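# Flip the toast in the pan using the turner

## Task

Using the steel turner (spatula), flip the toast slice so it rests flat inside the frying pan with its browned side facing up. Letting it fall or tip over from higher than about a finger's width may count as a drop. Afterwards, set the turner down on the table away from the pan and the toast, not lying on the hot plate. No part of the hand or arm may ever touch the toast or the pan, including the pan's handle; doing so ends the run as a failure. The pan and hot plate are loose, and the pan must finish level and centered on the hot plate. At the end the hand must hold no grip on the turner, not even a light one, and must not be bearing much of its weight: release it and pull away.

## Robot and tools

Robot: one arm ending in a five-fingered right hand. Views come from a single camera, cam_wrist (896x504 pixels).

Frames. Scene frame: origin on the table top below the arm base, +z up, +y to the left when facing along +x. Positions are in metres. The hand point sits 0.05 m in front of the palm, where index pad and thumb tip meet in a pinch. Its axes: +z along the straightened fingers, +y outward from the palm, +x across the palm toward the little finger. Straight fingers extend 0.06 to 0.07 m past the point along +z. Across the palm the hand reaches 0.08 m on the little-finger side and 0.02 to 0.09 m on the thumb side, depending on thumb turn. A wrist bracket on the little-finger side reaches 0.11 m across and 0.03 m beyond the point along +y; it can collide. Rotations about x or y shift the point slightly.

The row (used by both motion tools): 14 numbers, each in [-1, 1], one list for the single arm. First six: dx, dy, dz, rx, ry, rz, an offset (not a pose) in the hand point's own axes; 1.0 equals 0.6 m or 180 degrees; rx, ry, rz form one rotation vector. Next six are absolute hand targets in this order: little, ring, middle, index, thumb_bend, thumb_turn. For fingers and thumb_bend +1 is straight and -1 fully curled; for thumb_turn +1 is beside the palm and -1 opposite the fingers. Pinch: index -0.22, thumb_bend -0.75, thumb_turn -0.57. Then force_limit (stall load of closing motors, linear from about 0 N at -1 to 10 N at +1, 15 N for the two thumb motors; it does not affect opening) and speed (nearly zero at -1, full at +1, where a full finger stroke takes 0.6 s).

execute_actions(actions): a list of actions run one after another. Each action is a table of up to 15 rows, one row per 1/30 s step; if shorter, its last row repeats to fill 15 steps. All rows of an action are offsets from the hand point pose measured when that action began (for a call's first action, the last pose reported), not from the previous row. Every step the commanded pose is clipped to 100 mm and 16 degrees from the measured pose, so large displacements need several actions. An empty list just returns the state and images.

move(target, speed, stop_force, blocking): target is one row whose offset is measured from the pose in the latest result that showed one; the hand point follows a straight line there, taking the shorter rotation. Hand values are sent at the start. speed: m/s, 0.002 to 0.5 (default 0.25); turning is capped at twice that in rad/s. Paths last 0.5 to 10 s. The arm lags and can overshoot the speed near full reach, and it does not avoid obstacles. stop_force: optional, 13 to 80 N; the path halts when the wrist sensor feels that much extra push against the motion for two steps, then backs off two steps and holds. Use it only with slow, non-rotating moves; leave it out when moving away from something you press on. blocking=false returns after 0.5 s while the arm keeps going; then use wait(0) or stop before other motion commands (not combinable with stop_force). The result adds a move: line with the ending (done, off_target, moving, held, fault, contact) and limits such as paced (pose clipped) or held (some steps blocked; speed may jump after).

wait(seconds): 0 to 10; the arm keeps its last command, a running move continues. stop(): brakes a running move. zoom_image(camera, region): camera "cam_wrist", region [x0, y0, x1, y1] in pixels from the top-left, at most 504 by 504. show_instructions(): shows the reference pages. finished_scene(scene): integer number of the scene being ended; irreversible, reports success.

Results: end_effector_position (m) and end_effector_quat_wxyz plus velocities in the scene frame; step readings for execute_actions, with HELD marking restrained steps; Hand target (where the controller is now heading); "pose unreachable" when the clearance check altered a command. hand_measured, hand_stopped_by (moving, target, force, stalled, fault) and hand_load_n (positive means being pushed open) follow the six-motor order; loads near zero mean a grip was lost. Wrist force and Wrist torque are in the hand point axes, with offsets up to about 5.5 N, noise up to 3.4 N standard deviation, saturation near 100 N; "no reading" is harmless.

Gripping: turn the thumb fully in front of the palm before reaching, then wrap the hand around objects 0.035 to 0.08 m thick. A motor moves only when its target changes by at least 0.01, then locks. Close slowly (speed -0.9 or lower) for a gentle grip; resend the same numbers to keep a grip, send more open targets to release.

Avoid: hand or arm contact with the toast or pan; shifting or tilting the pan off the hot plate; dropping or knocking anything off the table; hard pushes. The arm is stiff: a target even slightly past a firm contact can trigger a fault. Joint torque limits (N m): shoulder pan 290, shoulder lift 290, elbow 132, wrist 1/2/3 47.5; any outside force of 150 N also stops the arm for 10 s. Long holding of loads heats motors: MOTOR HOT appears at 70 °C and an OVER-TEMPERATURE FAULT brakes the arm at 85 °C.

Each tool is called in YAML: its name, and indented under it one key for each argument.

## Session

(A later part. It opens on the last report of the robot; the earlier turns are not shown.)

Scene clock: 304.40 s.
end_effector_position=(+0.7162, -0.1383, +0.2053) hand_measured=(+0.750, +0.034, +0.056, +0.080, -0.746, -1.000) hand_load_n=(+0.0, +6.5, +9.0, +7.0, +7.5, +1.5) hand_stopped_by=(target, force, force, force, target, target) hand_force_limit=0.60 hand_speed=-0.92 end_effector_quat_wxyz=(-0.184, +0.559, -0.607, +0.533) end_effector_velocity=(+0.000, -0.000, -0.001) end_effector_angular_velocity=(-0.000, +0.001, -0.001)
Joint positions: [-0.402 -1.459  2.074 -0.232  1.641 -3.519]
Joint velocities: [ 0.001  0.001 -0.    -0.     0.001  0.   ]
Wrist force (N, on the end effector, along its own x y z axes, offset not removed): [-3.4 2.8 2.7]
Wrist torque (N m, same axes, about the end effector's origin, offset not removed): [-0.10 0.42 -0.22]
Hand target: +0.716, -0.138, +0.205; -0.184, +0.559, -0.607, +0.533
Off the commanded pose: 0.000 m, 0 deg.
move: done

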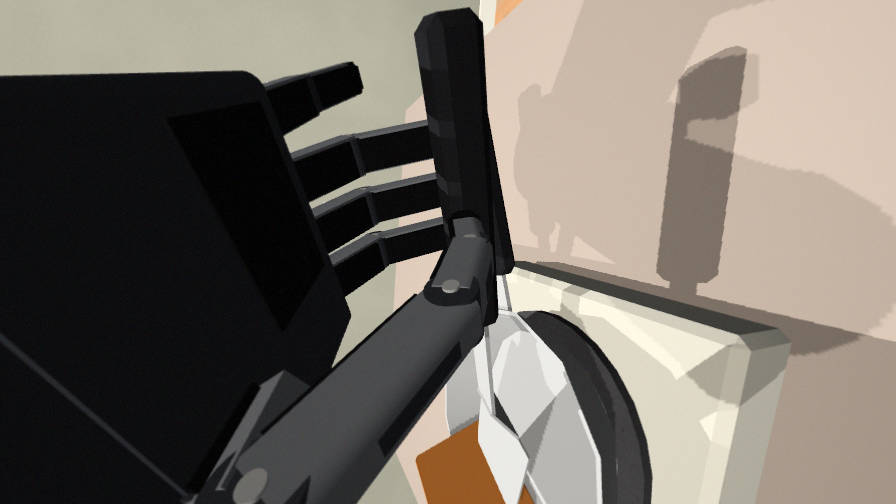

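move:
  target: [0.0205,0.0154,0.0029,0,0,0,0.75,-0.36,-0.42,-0.46,-0.75,-1,0.6,-0.92]
  speed: 0.007

zoom_image:
  camera: "cam_wrist"
  region: [380,344,620,504]

Scene clock: 308.30 s.
end_effector_position=(+0.7094, -0.1516, +0.2013) hand_measured=(+0.750, +0.034, +0.056, +0.080, -0.746, -1.000) hand_load_n=(+0.0, +7.0, +9.0, +7.0, +7.5, +1.5) hand_stopped_by=(target, force, force, force, target, target) hand_force_limit=0.60 hand_speed=-0.92 end_effector_quat_wxyz=(-0.184, +0.559, -0.607, +0.533) end_effector_velocity=(-0.001, -0.000, -0.000) end_effector_angular_velocity=(+0.001, +0.001, +0.001)
Joint positions: [-0.432 -1.464  2.088 -0.241  1.613 -3.53 ]
Joint velocities: [-0.002 -0.001  0.001  0.    -0.004 -0.001]
Wrist force (N, on the end effector, along its own x y z axes, offset not removed): [-3.1 3.5 2.4]
Wrist torque (N m, same axes, about the end effector's origin, offset not removed): [0.07 0.36 -0.17]
Hand target: +0.709, -0.152, +0.201; -0.184, +0.559, -0.607, +0.533
Off the commanded pose: 0.000 m, 0 deg.
move: done

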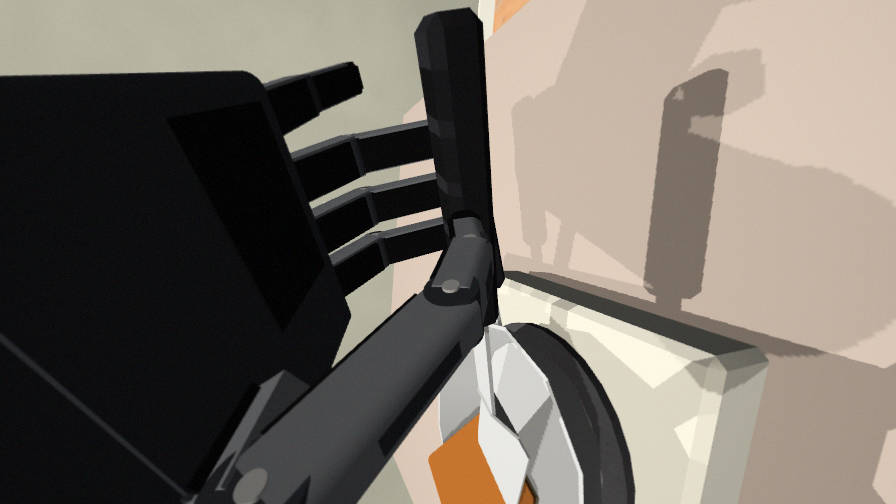

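Region (380, 344, 620, 504) of cam_wrist's 896x504 image, scaled by 2.100, with more detail than that image has.

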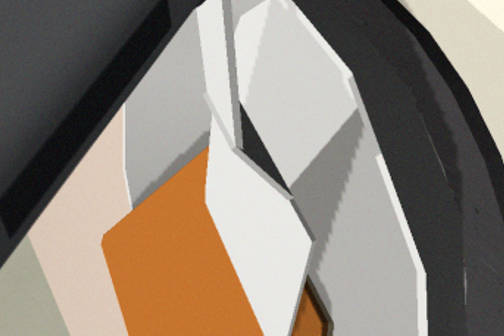

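move:
  target: [0.023,0.0098,0.0005,0,0,0,0.75,-0.36,-0.42,-0.46,-0.75,-1,0.6,-0.92]
  speed: 0.007

zoom_image:
  camera: "cam_wrist"
  region: [380,344,620,504]

Scene clock: 312.27 s.
end_effector_position=(+0.7026, -0.1649, +0.2014) hand_measured=(+0.750, +0.034, +0.056, +0.080, -0.746, -1.000) hand_load_n=(+0.0, +7.0, +9.0, +7.0, +7.5, +1.5) hand_stopped_by=(target, force, force, force, target, target) hand_force_limit=0.60 hand_speed=-0.92 end_effector_quat_wxyz=(-0.184, +0.559, -0.607, +0.533) end_effector_velocity=(-0.000, -0.001, +0.000) end_effector_angular_velocity=(+0.000, -0.001, +0.001)
Joint positions: [-0.463 -1.473  2.098 -0.243  1.584 -3.542]
Joint velocities: [-0.002 -0.     0.    -0.001 -0.003 -0.001]
Wrist force (N, on the end effector, along its own x y z axes, offset not removed): [-3.2 3.7 2.9]
Wrist torque (N m, same axes, about the end effector's origin, offset not removed): [0.08 0.38 -0.11]
Hand target: +0.703, -0.165, +0.201; -0.184, +0.559, -0.607, +0.533
Off the commanded pose: 0.000 m, 0 deg.
move: done

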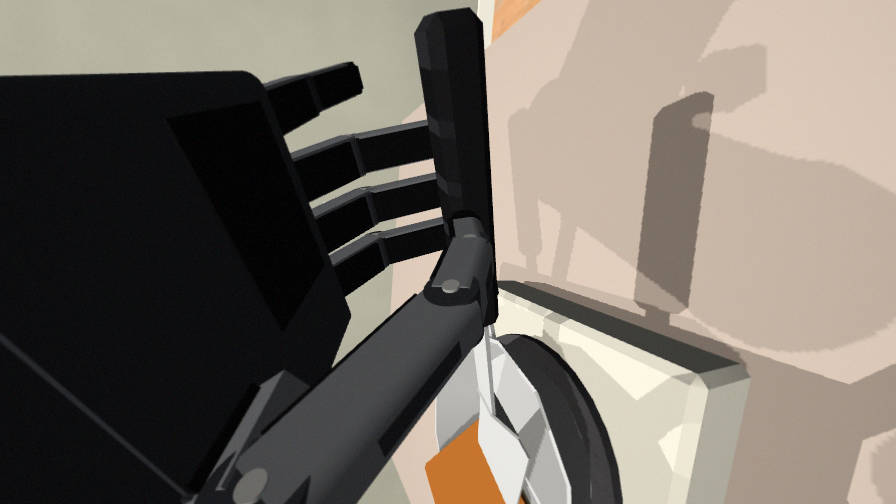

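Region (380, 344, 620, 504) of cam_wrist's 896x504 image, scaled by 2.100, with more detail than that image has.

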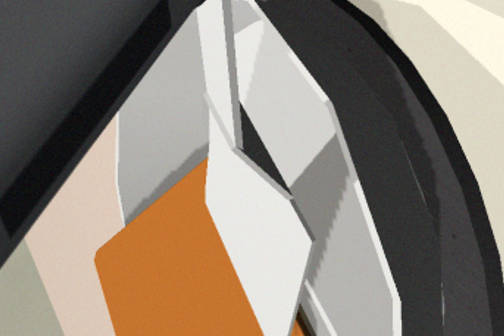

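move:
  target: [0.0617,-0.1,-0.0448,0,0,0,0.75,-0.36,-0.42,-0.46,-0.75,-1,0.6,-0.92]
  speed: 0.07

move:
  target: [-0.2985,-0.3522,-0.089,-0.031,0.085,-0.2325,0.75,-0.36,-0.42,-0.46,-0.75,-1,0.6,-0.92]
  speed: 0.13

Scene clock: 319.90 s.
end_effector_position=(+0.6982, -0.1739, +0.2760) hand_measured=(+0.750, +0.034, +0.056, +0.080, -0.746, -1.000) hand_load_n=(+0.0, +6.5, +9.0, +7.0, +7.5, +1.5) hand_stopped_by=(target, force, force, force, target, target) hand_force_limit=0.60 hand_speed=-0.92 end_effector_quat_wxyz=(-0.184, +0.559, -0.607, +0.533) end_effector_velocity=(-0.000, -0.000, +0.002) end_effector_angular_velocity=(+0.000, +0.001, -0.000)
Joint positions: [-0.485 -1.549  2.027 -0.095  1.564 -3.55 ]
Joint velocities: [-0.001 -0.001 -0.002  0.005 -0.    -0.   ]
Wrist force (N, on the end effector, along its own x y z axes, offset not removed): [-2.6 6.2 1.6]
Wrist torque (N m, same axes, about the end effector's origin, offset not removed): [0.58 0.36 -0.03]
Hand target: +0.698, -0.174, +0.276; -0.184, +0.559, -0.607, +0.533
Off the commanded pose: 0.000 m, 0 deg.
move: done

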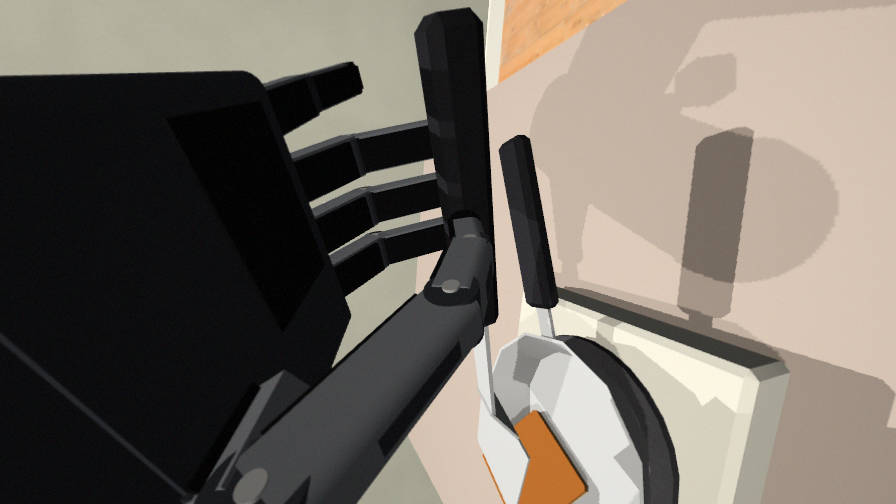

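Scene clock: 323.33 s.
end_effector_position=(+0.8112, +0.0481, +0.4090) hand_measured=(+0.750, +0.034, +0.056, +0.080, -0.746, -1.000) hand_load_n=(+0.0, +6.5, +9.0, +7.5, +7.5, +1.5) hand_stopped_by=(target, force, force, force, target, target) hand_force_limit=0.60 hand_speed=-0.92 end_effector_quat_wxyz=(+0.125, +0.672, -0.412, +0.602) end_effector_velocity=(+0.000, +0.001, +0.001) end_effector_angular_velocity=(-0.005, +0.002, -0.002)
Joint positions: [ 0.121 -1.271  1.532  0.121  2.393 -4.078]
Joint velocities: [ 0.002  0.002 -0.003  0.001  0.005 -0.004]
Wrist force (N, on the end effector, along its own x y z axes, offset not removed): [-0.1 2.5 1.4]
Wrist torque (N m, same axes, about the end effector's origin, offset not removed): [0.13 -0.19 0.17]
Hand target: +0.811, +0.048, +0.409; +0.125, +0.672, -0.412, +0.602
Off the commanded pose: 0.001 m, 0 deg.
move: done

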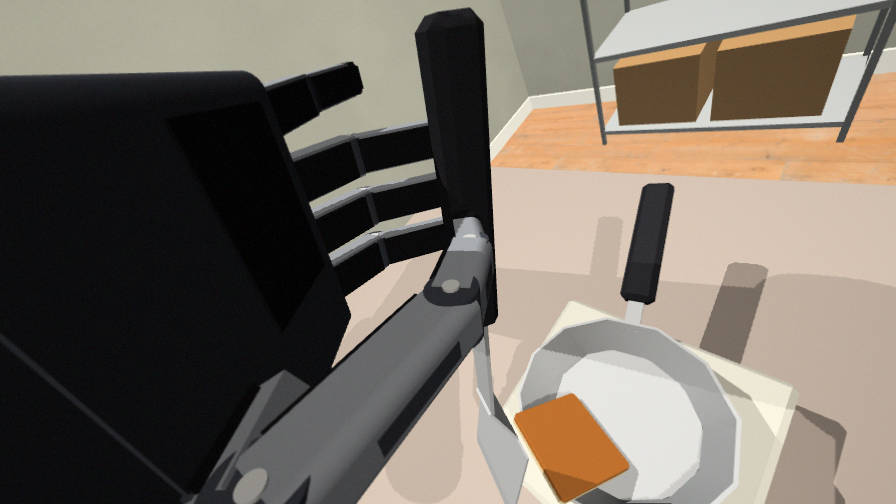

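move:
  target: [-0.066,0.0576,0.0299,0,0,0,0.75,-0.36,-0.42,-0.46,-0.75,-1,0.6,-0.92]
  speed: 0.04

zoom_image:
  camera: "cam_wrist"
  region: [430,324,700,504]

Scene clock: 327.73 s.
end_effector_position=(+0.8021, +0.0305, +0.3573) hand_measured=(+0.750, +0.034, +0.056, +0.080, -0.746, -1.000) hand_load_n=(+0.0, +6.5, +9.0, +7.5, +7.5, +1.5) hand_stopped_by=(target, force, force, force, target, target) hand_force_limit=0.60 hand_speed=-0.92 end_effector_quat_wxyz=(+0.125, +0.672, -0.412, +0.602) end_effector_velocity=(-0.000, -0.000, -0.001) end_effector_angular_velocity=(-0.000, -0.000, +0.001)
Joint positions: [ 0.097 -1.271  1.626  0.018  2.371 -4.09 ]
Joint velocities: [-0.    -0.     0.003 -0.004 -0.001 -0.001]
Wrist force (N, on the end effector, along its own x y z axes, offset not removed): [-2.4 2.5 -0.7]
Wrist torque (N m, same axes, about the end effector's origin, offset not removed): [0.29 0.13 -0.03]
Hand target: +0.802, +0.030, +0.357; +0.125, +0.672, -0.412, +0.602
Off the commanded pose: 0.000 m, 0 deg.
move: done

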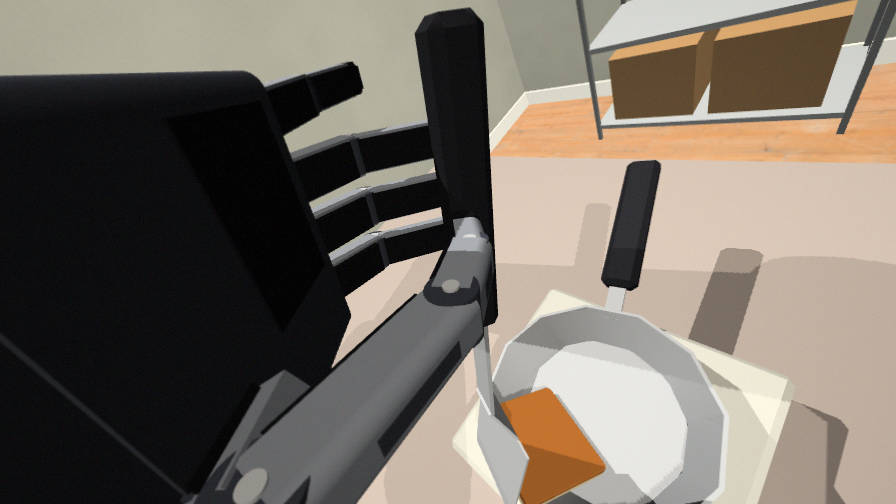

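Region (430, 324, 700, 504) of cam_wrist's 896x504 image, scaled by 1.867, with more detail than that image has.

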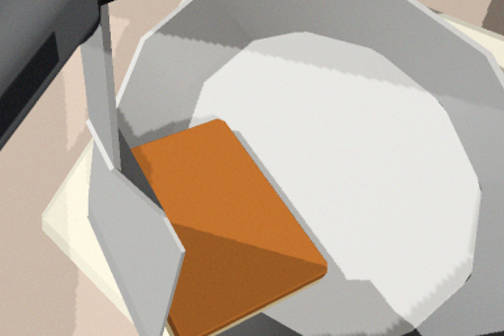

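Pull −d 0.025.

move:
  target: [0.0161,0.0366,0.0113,0,0,0,0.75,-0.36,-0.42,-0.46,-0.75,-1,0.6,-0.92]
  speed: 0.01

zoom_image:
  camera: "cam_wrist"
  region: [430,324,700,504]

Scene clock: 331.40 s.
end_effector_position=(+0.7909, +0.0083, +0.3573) hand_measured=(+0.750, +0.034, +0.056, +0.080, -0.746, -1.000) hand_load_n=(+0.0, +6.5, +9.0, +7.5, +7.0, +1.5) hand_stopped_by=(target, force, force, force, target, target) hand_force_limit=0.60 hand_speed=-0.92 end_effector_quat_wxyz=(+0.125, +0.672, -0.412, +0.602) end_effector_velocity=(-0.000, -0.001, +0.001) end_effector_angular_velocity=(+0.001, -0.002, +0.001)
Joint positions: [ 0.065 -1.301  1.665 -0.003  2.341 -4.107]
Joint velocities: [-0.002 -0.003  0.002 -0.002 -0.003 -0.001]
Wrist force (N, on the end effector, along its own x y z axes, offset not removed): [-2.2 2.0 1.5]
Wrist torque (N m, same axes, about the end effector's origin, offset not removed): [0.02 0.02 0.00]
Hand target: +0.791, +0.008, +0.357; +0.125, +0.672, -0.412, +0.602
Off the commanded pose: 0.000 m, 0 deg.
move: done

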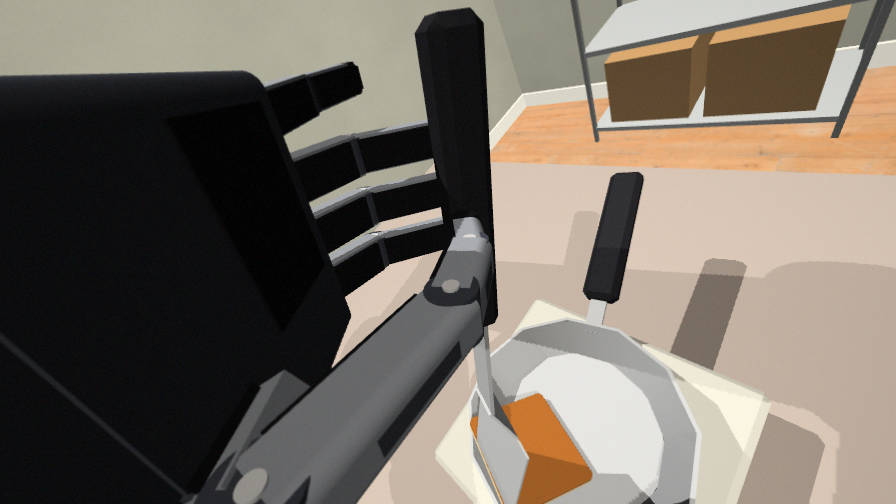

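Region (430, 324, 700, 504) of cam_wrist's 896x504 image, scaled by 1.867, with more detail than that image has.

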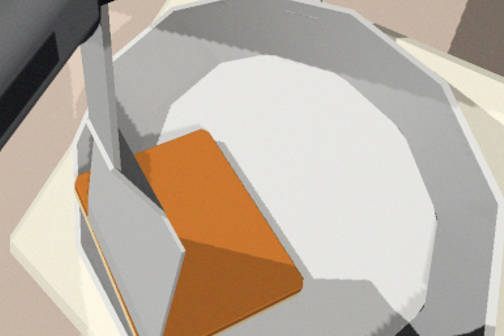

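move:
  target: [-0.0108,0.0073,0.0041,0,0,0,0.75,-0.36,-0.42,-0.46,-0.75,-1,0.6,-0.92]
  speed: 0.005

zoom_image:
  camera: "cam_wrist"
  region: [430,324,700,504]

Scene clock: 335.33 s.
end_effector_position=(+0.7900, +0.0066, +0.3494) hand_measured=(+0.750, +0.034, +0.056, +0.080, -0.746, -1.000) hand_load_n=(+0.0, +6.5, +9.0, +7.5, +7.0, +1.5) hand_stopped_by=(target, force, force, force, target, target) hand_force_limit=0.60 hand_speed=-0.92 end_effector_quat_wxyz=(+0.125, +0.672, -0.412, +0.602) end_effector_velocity=(-0.000, -0.001, -0.001) end_effector_angular_velocity=(-0.000, +0.001, -0.002)
Joint positions: [ 0.062 -1.299  1.677 -0.018  2.338 -4.108]
Joint velocities: [-0.001  0.001  0.001 -0.001  0.001  0.   ]
Wrist force (N, on the end effector, along its own x y z axes, offset not removed): [-1.7 3.5 1.6]
Wrist torque (N m, same axes, about the end effector's origin, offset not removed): [0.30 0.04 0.15]
Hand target: +0.790, +0.007, +0.349; +0.125, +0.672, -0.412, +0.602
Off the commanded pose: 0.000 m, 0 deg.
move: done

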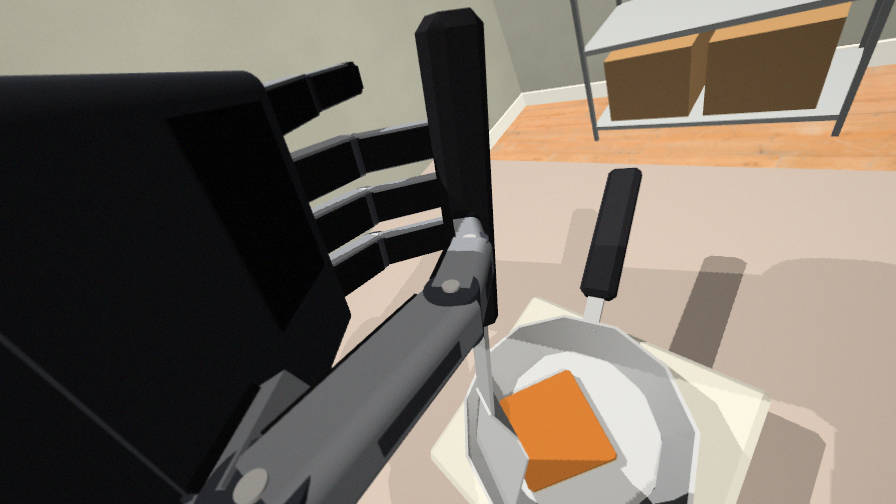

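Region (430, 324, 700, 504) of cam_wrist's 896x504 image, scaled by 1.867, with more detail than that image has.

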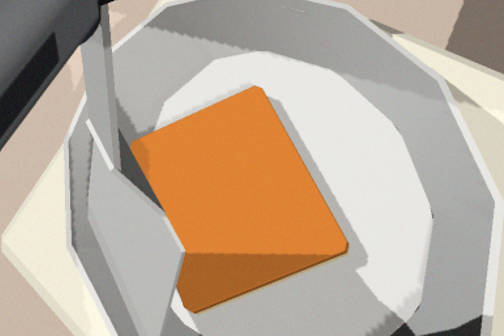

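move:
  target: [-0.0342,0.0277,0.0326,0,0,0,0.75,-0.36,-0.42,-0.46,-0.75,-1,0.6,-0.92]
  speed: 0.02

move:
  target: [0.0116,0.034,0.0109,0,0,0,0.75,-0.36,-0.42,-0.46,-0.75,-1,0.6,-0.92]
  speed: 0.015

zoom_image:
  camera: "cam_wrist"
  region: [430,324,700,504]

Scene clock: 343.83 s.
end_effector_position=(+0.7934, -0.0085, +0.3206) hand_measured=(+0.750, +0.034, +0.056, +0.080, -0.746, -1.000) hand_load_n=(+0.0, +6.5, +9.0, +7.5, +7.0, +1.5) hand_stopped_by=(target, force, force, force, target, target) hand_force_limit=0.60 hand_speed=-0.92 end_effector_quat_wxyz=(+0.125, +0.672, -0.412, +0.602) end_effector_velocity=(+0.001, -0.000, -0.002) end_effector_angular_velocity=(+0.001, -0.001, +0.002)
Joint positions: [ 0.039 -1.283  1.711 -0.075  2.317 -4.119]
Joint velocities: [-0.001  0.001  0.002 -0.004 -0.004 -0.   ]
Wrist force (N, on the end effector, along its own x y z axes, offset not removed): [-1.9 3.8 2.4]
Wrist torque (N m, same axes, about the end effector's origin, offset not removed): [0.22 0.05 0.14]
Hand target: +0.793, -0.009, +0.320; +0.125, +0.672, -0.412, +0.602
Off the commanded pose: 0.000 m, 0 deg.
move: done

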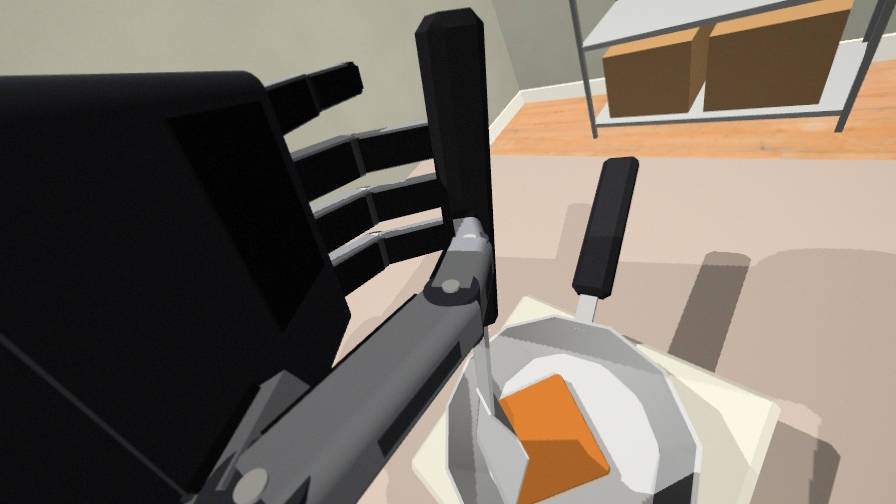

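Scene clock: 345.57 s.
end_effector_position=(+0.7834, -0.0284, +0.3187) hand_measured=(+0.750, +0.034, +0.056, +0.080, -0.746, -1.000) hand_load_n=(+0.0, +6.5, +9.0, +7.5, +7.5, +1.5) hand_stopped_by=(target, force, force, force, target, target) hand_force_limit=0.60 hand_speed=-0.92 end_effector_quat_wxyz=(+0.125, +0.672, -0.412, +0.602) end_effector_velocity=(-0.001, -0.002, -0.001) end_effector_angular_velocity=(-0.001, +0.002, +0.001)
Joint positions: [ 0.009 -1.307  1.746 -0.095  2.288 -4.133]
Joint velocities: [-0.003 -0.002  0.003 -0.002 -0.004 -0.003]
Wrist force (N, on the end effector, along its own x y z axes, offset not removed): [-2.3 4.9 2.2]
Wrist torque (N m, same axes, about the end effector's origin, offset not removed): [0.52 0.06 0.19]
Hand target: +0.783, -0.029, +0.319; +0.125, +0.672, -0.412, +0.602
Off the commanded pose: 0.000 m, 0 deg.
move: done

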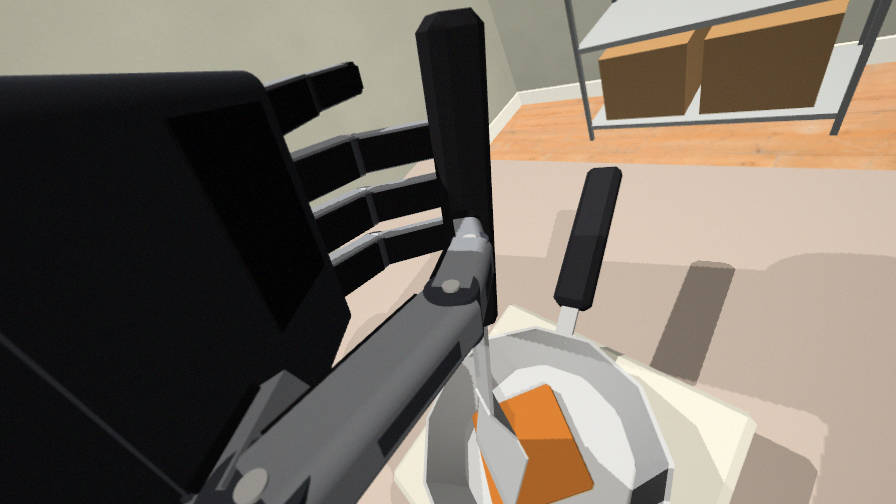

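Region (430, 324, 700, 504) of cam_wrist's 896x504 image, scaled by 1.867, with more detail than that image has.

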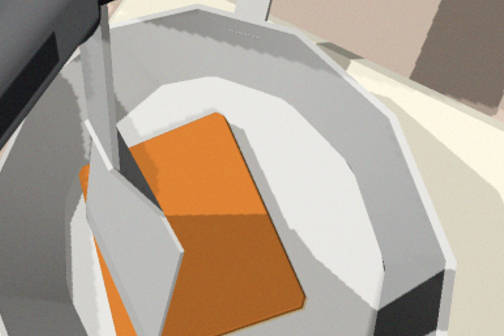

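move:
  target: [0.1335,-0.0563,-0.0384,0,0,0,0.75,-0.36,-0.42,-0.46,-0.75,-1,0.6,-0.92]
  speed: 0.09

zoom_image:
  camera: "cam_wrist"
  region: [400,300,760,504]

Scene clock: 348.20 s.
end_effector_position=(+0.7857, -0.0242, +0.4084) hand_measured=(+0.750, +0.034, +0.056, +0.080, -0.746, -1.000) hand_load_n=(+0.0, +6.5, +9.0, +7.5, +7.5, +1.5) hand_stopped_by=(target, force, force, force, target, target) hand_force_limit=0.60 hand_speed=-0.92 end_effector_quat_wxyz=(+0.125, +0.672, -0.412, +0.602) end_effector_velocity=(-0.001, +0.000, +0.001) end_effector_angular_velocity=(-0.001, +0.002, -0.001)
Joint positions: [ 0.014 -1.353  1.637  0.062  2.293 -4.131]
Joint velocities: [ 0.001 -0.    -0.002  0.004  0.002 -0.   ]
Wrist force (N, on the end effector, along its own x y z axes, offset not removed): [-3.0 2.9 -0.7]
Wrist torque (N m, same axes, about the end effector's origin, offset not removed): [0.32 0.18 0.02]
Hand target: +0.786, -0.024, +0.409; +0.125, +0.672, -0.412, +0.602
Off the commanded pose: 0.000 m, 0 deg.
move: done

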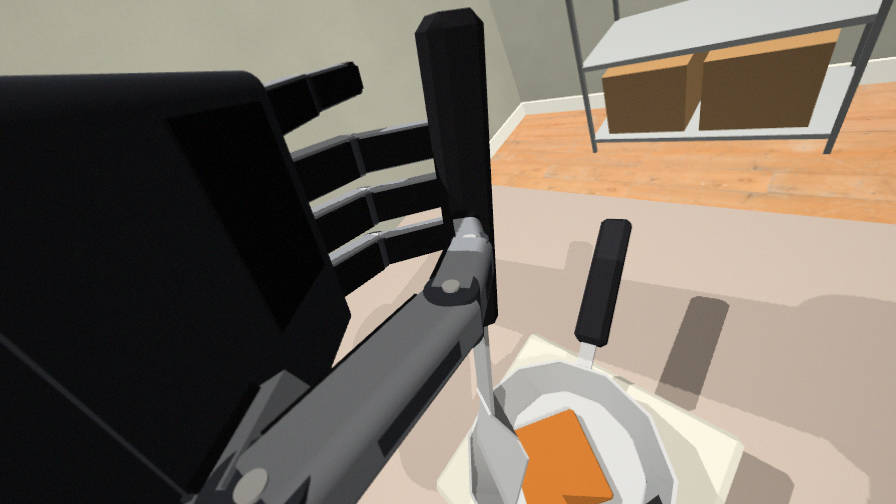

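Region (400, 300, 760, 504) of cam_wrist's 896x504 image, scaled by 1.400, with more detail than that image has; it fills the top 286 rows of this view, and the rest is white.

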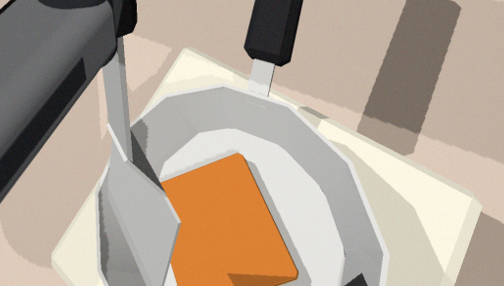

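move:
  target: [-0.0368,0.6227,-0.1027,0.0469,-0.1275,0.349,0.75,-0.36,-0.42,-0.46,-0.75,-1,0.6,-0.92]
  speed: 0.15

Scene clock: 356.20 s.
end_effector_position=(+0.4800, -0.2107, +0.2809) hand_measured=(+0.750, +0.034, +0.056, +0.080, -0.746, -1.000) hand_load_n=(+0.0, +7.0, +9.0, +7.0, +7.5, +1.5) hand_stopped_by=(target, force, force, force, target, target) hand_force_limit=0.60 hand_speed=-0.92 end_effector_quat_wxyz=(+0.332, -0.469, +0.672, -0.468) end_effector_velocity=(-0.001, -0.000, -0.001) end_effector_angular_velocity=(+0.007, -0.002, +0.002)
Joint positions: [-1.171 -1.921  2.352  0.084  0.796 -3.503]
Joint velocities: [-0.009  0.002  0.002  0.003 -0.011 -0.002]
Wrist force (N, on the end effector, along its own x y z axes, offset not removed): [-0.2 4.8 2.4]
Wrist torque (N m, same axes, about the end effector's origin, offset not removed): [0.23 -0.06 0.02]
Hand target: +0.480, -0.211, +0.281; +0.332, -0.469, +0.672, -0.467
Off the commanded pose: 0.001 m, 0 deg.
move: done

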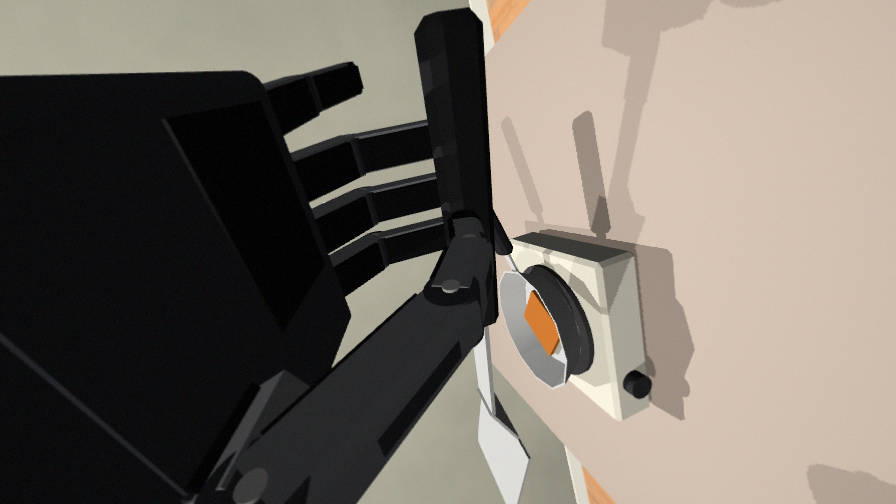

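move:
  target: [0.0028,0.373,0.136,0,0,0,0.75,-0.36,-0.42,-0.46,-0.75,-1,0.6,-0.92]
  speed: 0.15

move:
  target: [0.0004,0.0329,0.012,0,0,0,0.75,-0.36,-0.42,-0.46,-0.75,-1,0.6,-0.92]
  speed: 0.012
  stop_force: 13

Scene clock: 360.13 s.
end_effector_position=(+0.4800, -0.2103, +0.0425) hand_measured=(+0.750, +0.034, +0.056, +0.080, -0.746, -1.000) hand_load_n=(+0.0, +7.0, +9.0, +7.0, +7.5, +1.5) hand_stopped_by=(target, force, force, force, target, target) hand_force_limit=0.60 hand_speed=-0.92 end_effector_quat_wxyz=(+0.332, -0.469, +0.672, -0.468) end_effector_velocity=(+0.001, -0.001, -0.002) end_effector_angular_velocity=(-0.001, -0.001, -0.001)
Joint positions: [-1.173 -1.486  2.597 -0.595  0.794 -3.505]
Joint velocities: [ 0.002  0.005  0.001 -0.009  0.002  0.002]
Wrist force (N, on the end effector, along its own x y z axes, offset not removed): [-1.1 5.3 -0.3]
Wrist torque (N m, same axes, about the end effector's origin, offset not removed): [0.47 0.27 -0.04]
Hand target: +0.480, -0.210, +0.042; +0.332, -0.469, +0.672, -0.468
Off the commanded pose: 0.000 m, 0 deg.
move: done

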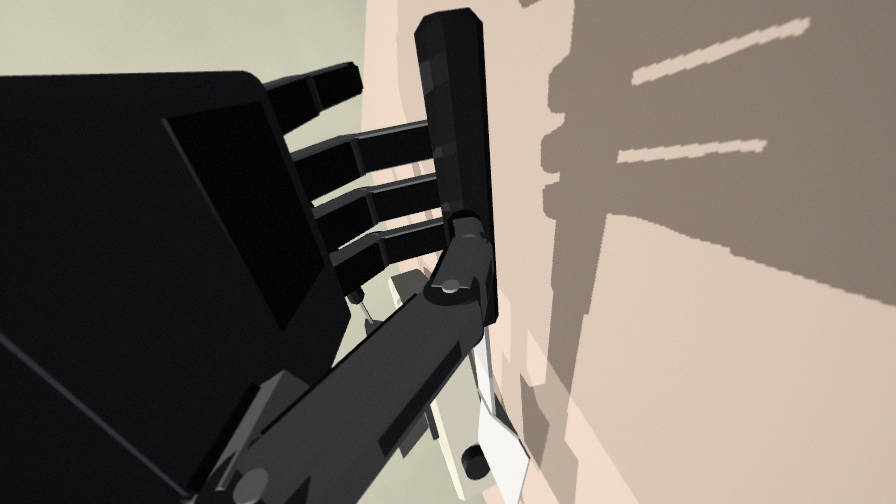

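Scene clock: 362.10 s.
end_effector_position=(+0.4800, -0.2103, +0.0216) hand_measured=(+0.750, +0.034, +0.056, +0.080, -0.746, -1.000) hand_load_n=(+0.0, +7.0, +9.0, +7.0, +7.5, +1.5) hand_stopped_by=(target, force, force, force, target, target) hand_force_limit=0.60 hand_speed=-0.92 end_effector_quat_wxyz=(+0.332, -0.469, +0.672, -0.468) end_effector_velocity=(+0.000, +0.001, -0.002) end_effector_angular_velocity=(+0.001, +0.000, +0.001)
Joint positions: [-1.174 -1.426  2.607 -0.666  0.794 -3.505]
Joint velocities: [ 0.     0.006  0.001 -0.006 -0.001 -0.   ]
Wrist force (N, on the end effector, along its own x y z axes, offset not removed): [-1.7 4.4 1.8]
Wrist torque (N m, same axes, about the end effector's origin, offset not removed): [0.24 0.24 -0.09]
Hand target: +0.480, -0.210, +0.021; +0.332, -0.469, +0.672, -0.468
Off the commanded pose: 0.000 m, 0 deg.
move: done

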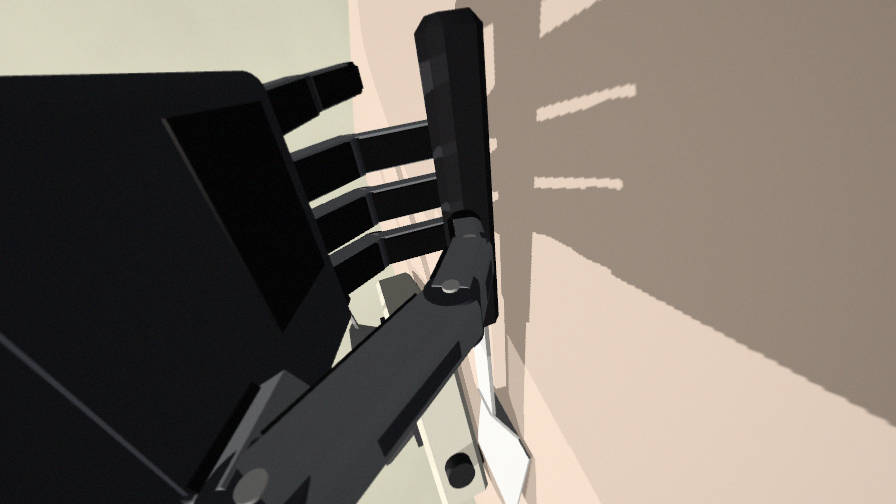

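move:
  target: [0.0001,0.0086,0.0031,0,0,0,0.75,-0.36,-0.42,-0.46,-0.75,-1,0.6,-0.92]
  speed: 0.006
  stop_force: 13

Scene clock: 364.20 s.
end_effector_position=(+0.4799, -0.2103, +0.0164) hand_measured=(+0.750, +0.034, +0.056, +0.080, -0.746, -1.000) hand_load_n=(+0.0, +7.0, +9.0, +7.0, +7.0, +1.0) hand_stopped_by=(target, force, force, force, target, target) hand_force_limit=0.60 hand_speed=-0.92 end_effector_quat_wxyz=(+0.332, -0.469, +0.672, -0.467) end_effector_velocity=(-0.001, +0.000, +0.000) end_effector_angular_velocity=(+0.002, +0.002, -0.002)
Joint positions: [-1.174 -1.41   2.61  -0.683  0.793 -3.505]
Joint velocities: [-0.001 -0.002  0.     0.005  0.002 -0.001]
Wrist force (N, on the end effector, along its own x y z axes, offset not removed): [-0.4 -13.9 -7.4]
Wrist torque (N m, same axes, about the end effector's origin, offset not removed): [0.54 0.19 0.01]
Hand target: +0.480, -0.210, +0.017; +0.332, -0.469, +0.672, -0.468
Off the commanded pose: 0.000 m, 0 deg.
move: contact

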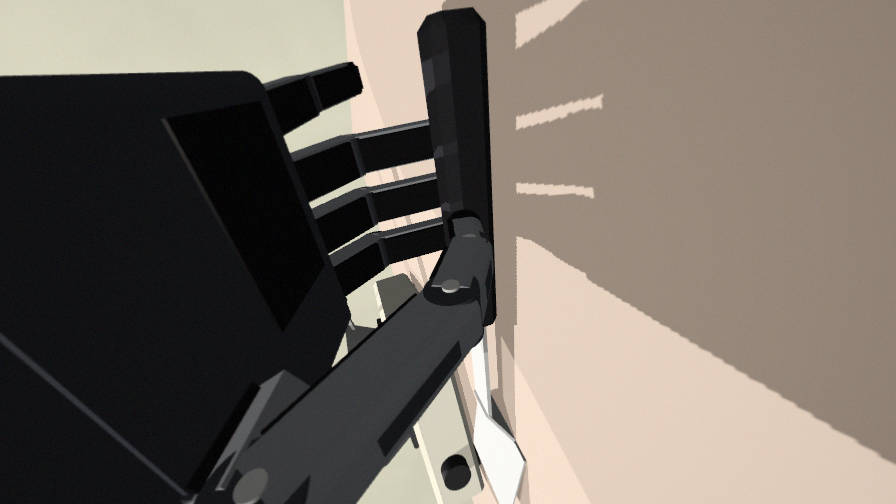

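move:
  target: [0,-0.0024,-0.0009,0,0,0,0.75,0.4,0.4,0.4,-0.75,-1,0.6,-0.5]
  speed: 0.005

move:
  target: [-0.0012,-0.157,-0.057,0,0,0,0.75,0.4,0.4,0.4,-0.75,-1,0.6,-0.5]
  speed: 0.06

Scene clock: 366.10 s.
end_effector_position=(+0.4799, -0.2103, +0.0180) hand_measured=(+0.750, +0.400, +0.400, +0.400, -0.750, -1.000) hand_load_n=(+0.0, +0.0, +0.0, +0.0, +0.0, +0.0) hand_stopped_by=(target, target, target, target, target, target) hand_force_limit=0.60 hand_speed=-0.50 end_effector_quat_wxyz=(+0.332, -0.469, +0.672, -0.467) end_effector_velocity=(+0.000, -0.000, +0.001) end_effector_angular_velocity=(-0.001, -0.001, +0.000)
Joint positions: [-1.174 -1.415  2.609 -0.678  0.793 -3.506]
Joint velocities: [-0.    -0.002 -0.     0.    -0.     0.   ]
Wrist force (N, on the end effector, along its own x y z axes, offset not removed): [0.2 2.9 1.0]
Wrist torque (N m, same axes, about the end effector's origin, offset not removed): [0.27 -0.10 0.21]
Hand target: +0.480, -0.210, +0.018; +0.332, -0.469, +0.672, -0.467
Off the commanded pose: 0.000 m, 0 deg.
move: done

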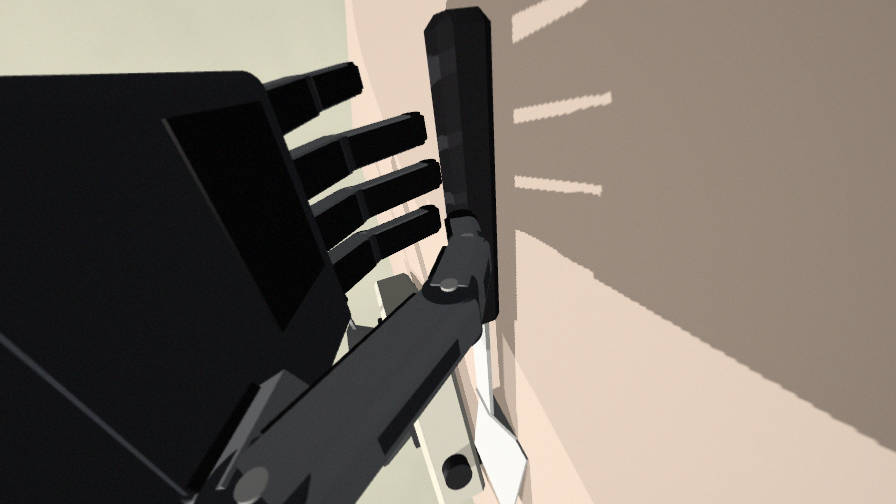

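Scene clock: 368.13 s.
end_effector_position=(+0.4801, -0.2105, +0.1182) hand_measured=(+0.750, +0.400, +0.400, +0.400, -0.750, -1.000) hand_load_n=(+0.0, +0.0, +0.0, +0.0, +0.0, +0.0) hand_stopped_by=(target, target, target, target, target, target) hand_force_limit=0.60 hand_speed=-0.50 end_effector_quat_wxyz=(+0.332, -0.469, +0.672, -0.467) end_effector_velocity=(-0.000, +0.000, +0.001) end_effector_angular_velocity=(+0.002, +0.001, +0.001)
Joint positions: [-1.173 -1.675  2.54  -0.35   0.795 -3.504]
Joint velocities: [-0.001 -0.002 -0.002  0.007 -0.001 -0.001]
Wrist force (N, on the end effector, along its own x y z axes, offset not removed): [-3.3 2.1 0.5]
Wrist torque (N m, same axes, about the end effector's origin, offset not removed): [0.22 0.51 -0.09]
Hand target: +0.480, -0.211, +0.118; +0.332, -0.469, +0.672, -0.467
Off the commanded pose: 0.000 m, 0 deg.
move: done

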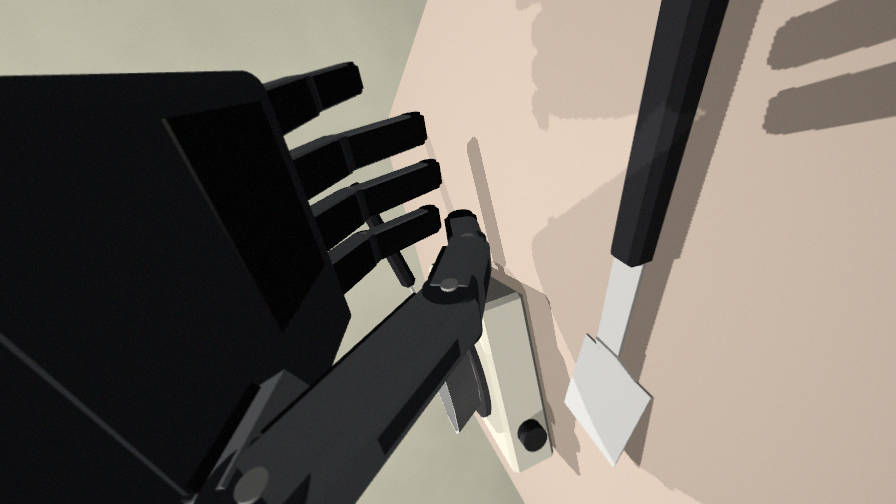

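finished_scene:
  scene: 2

The scene is finished: the task was done.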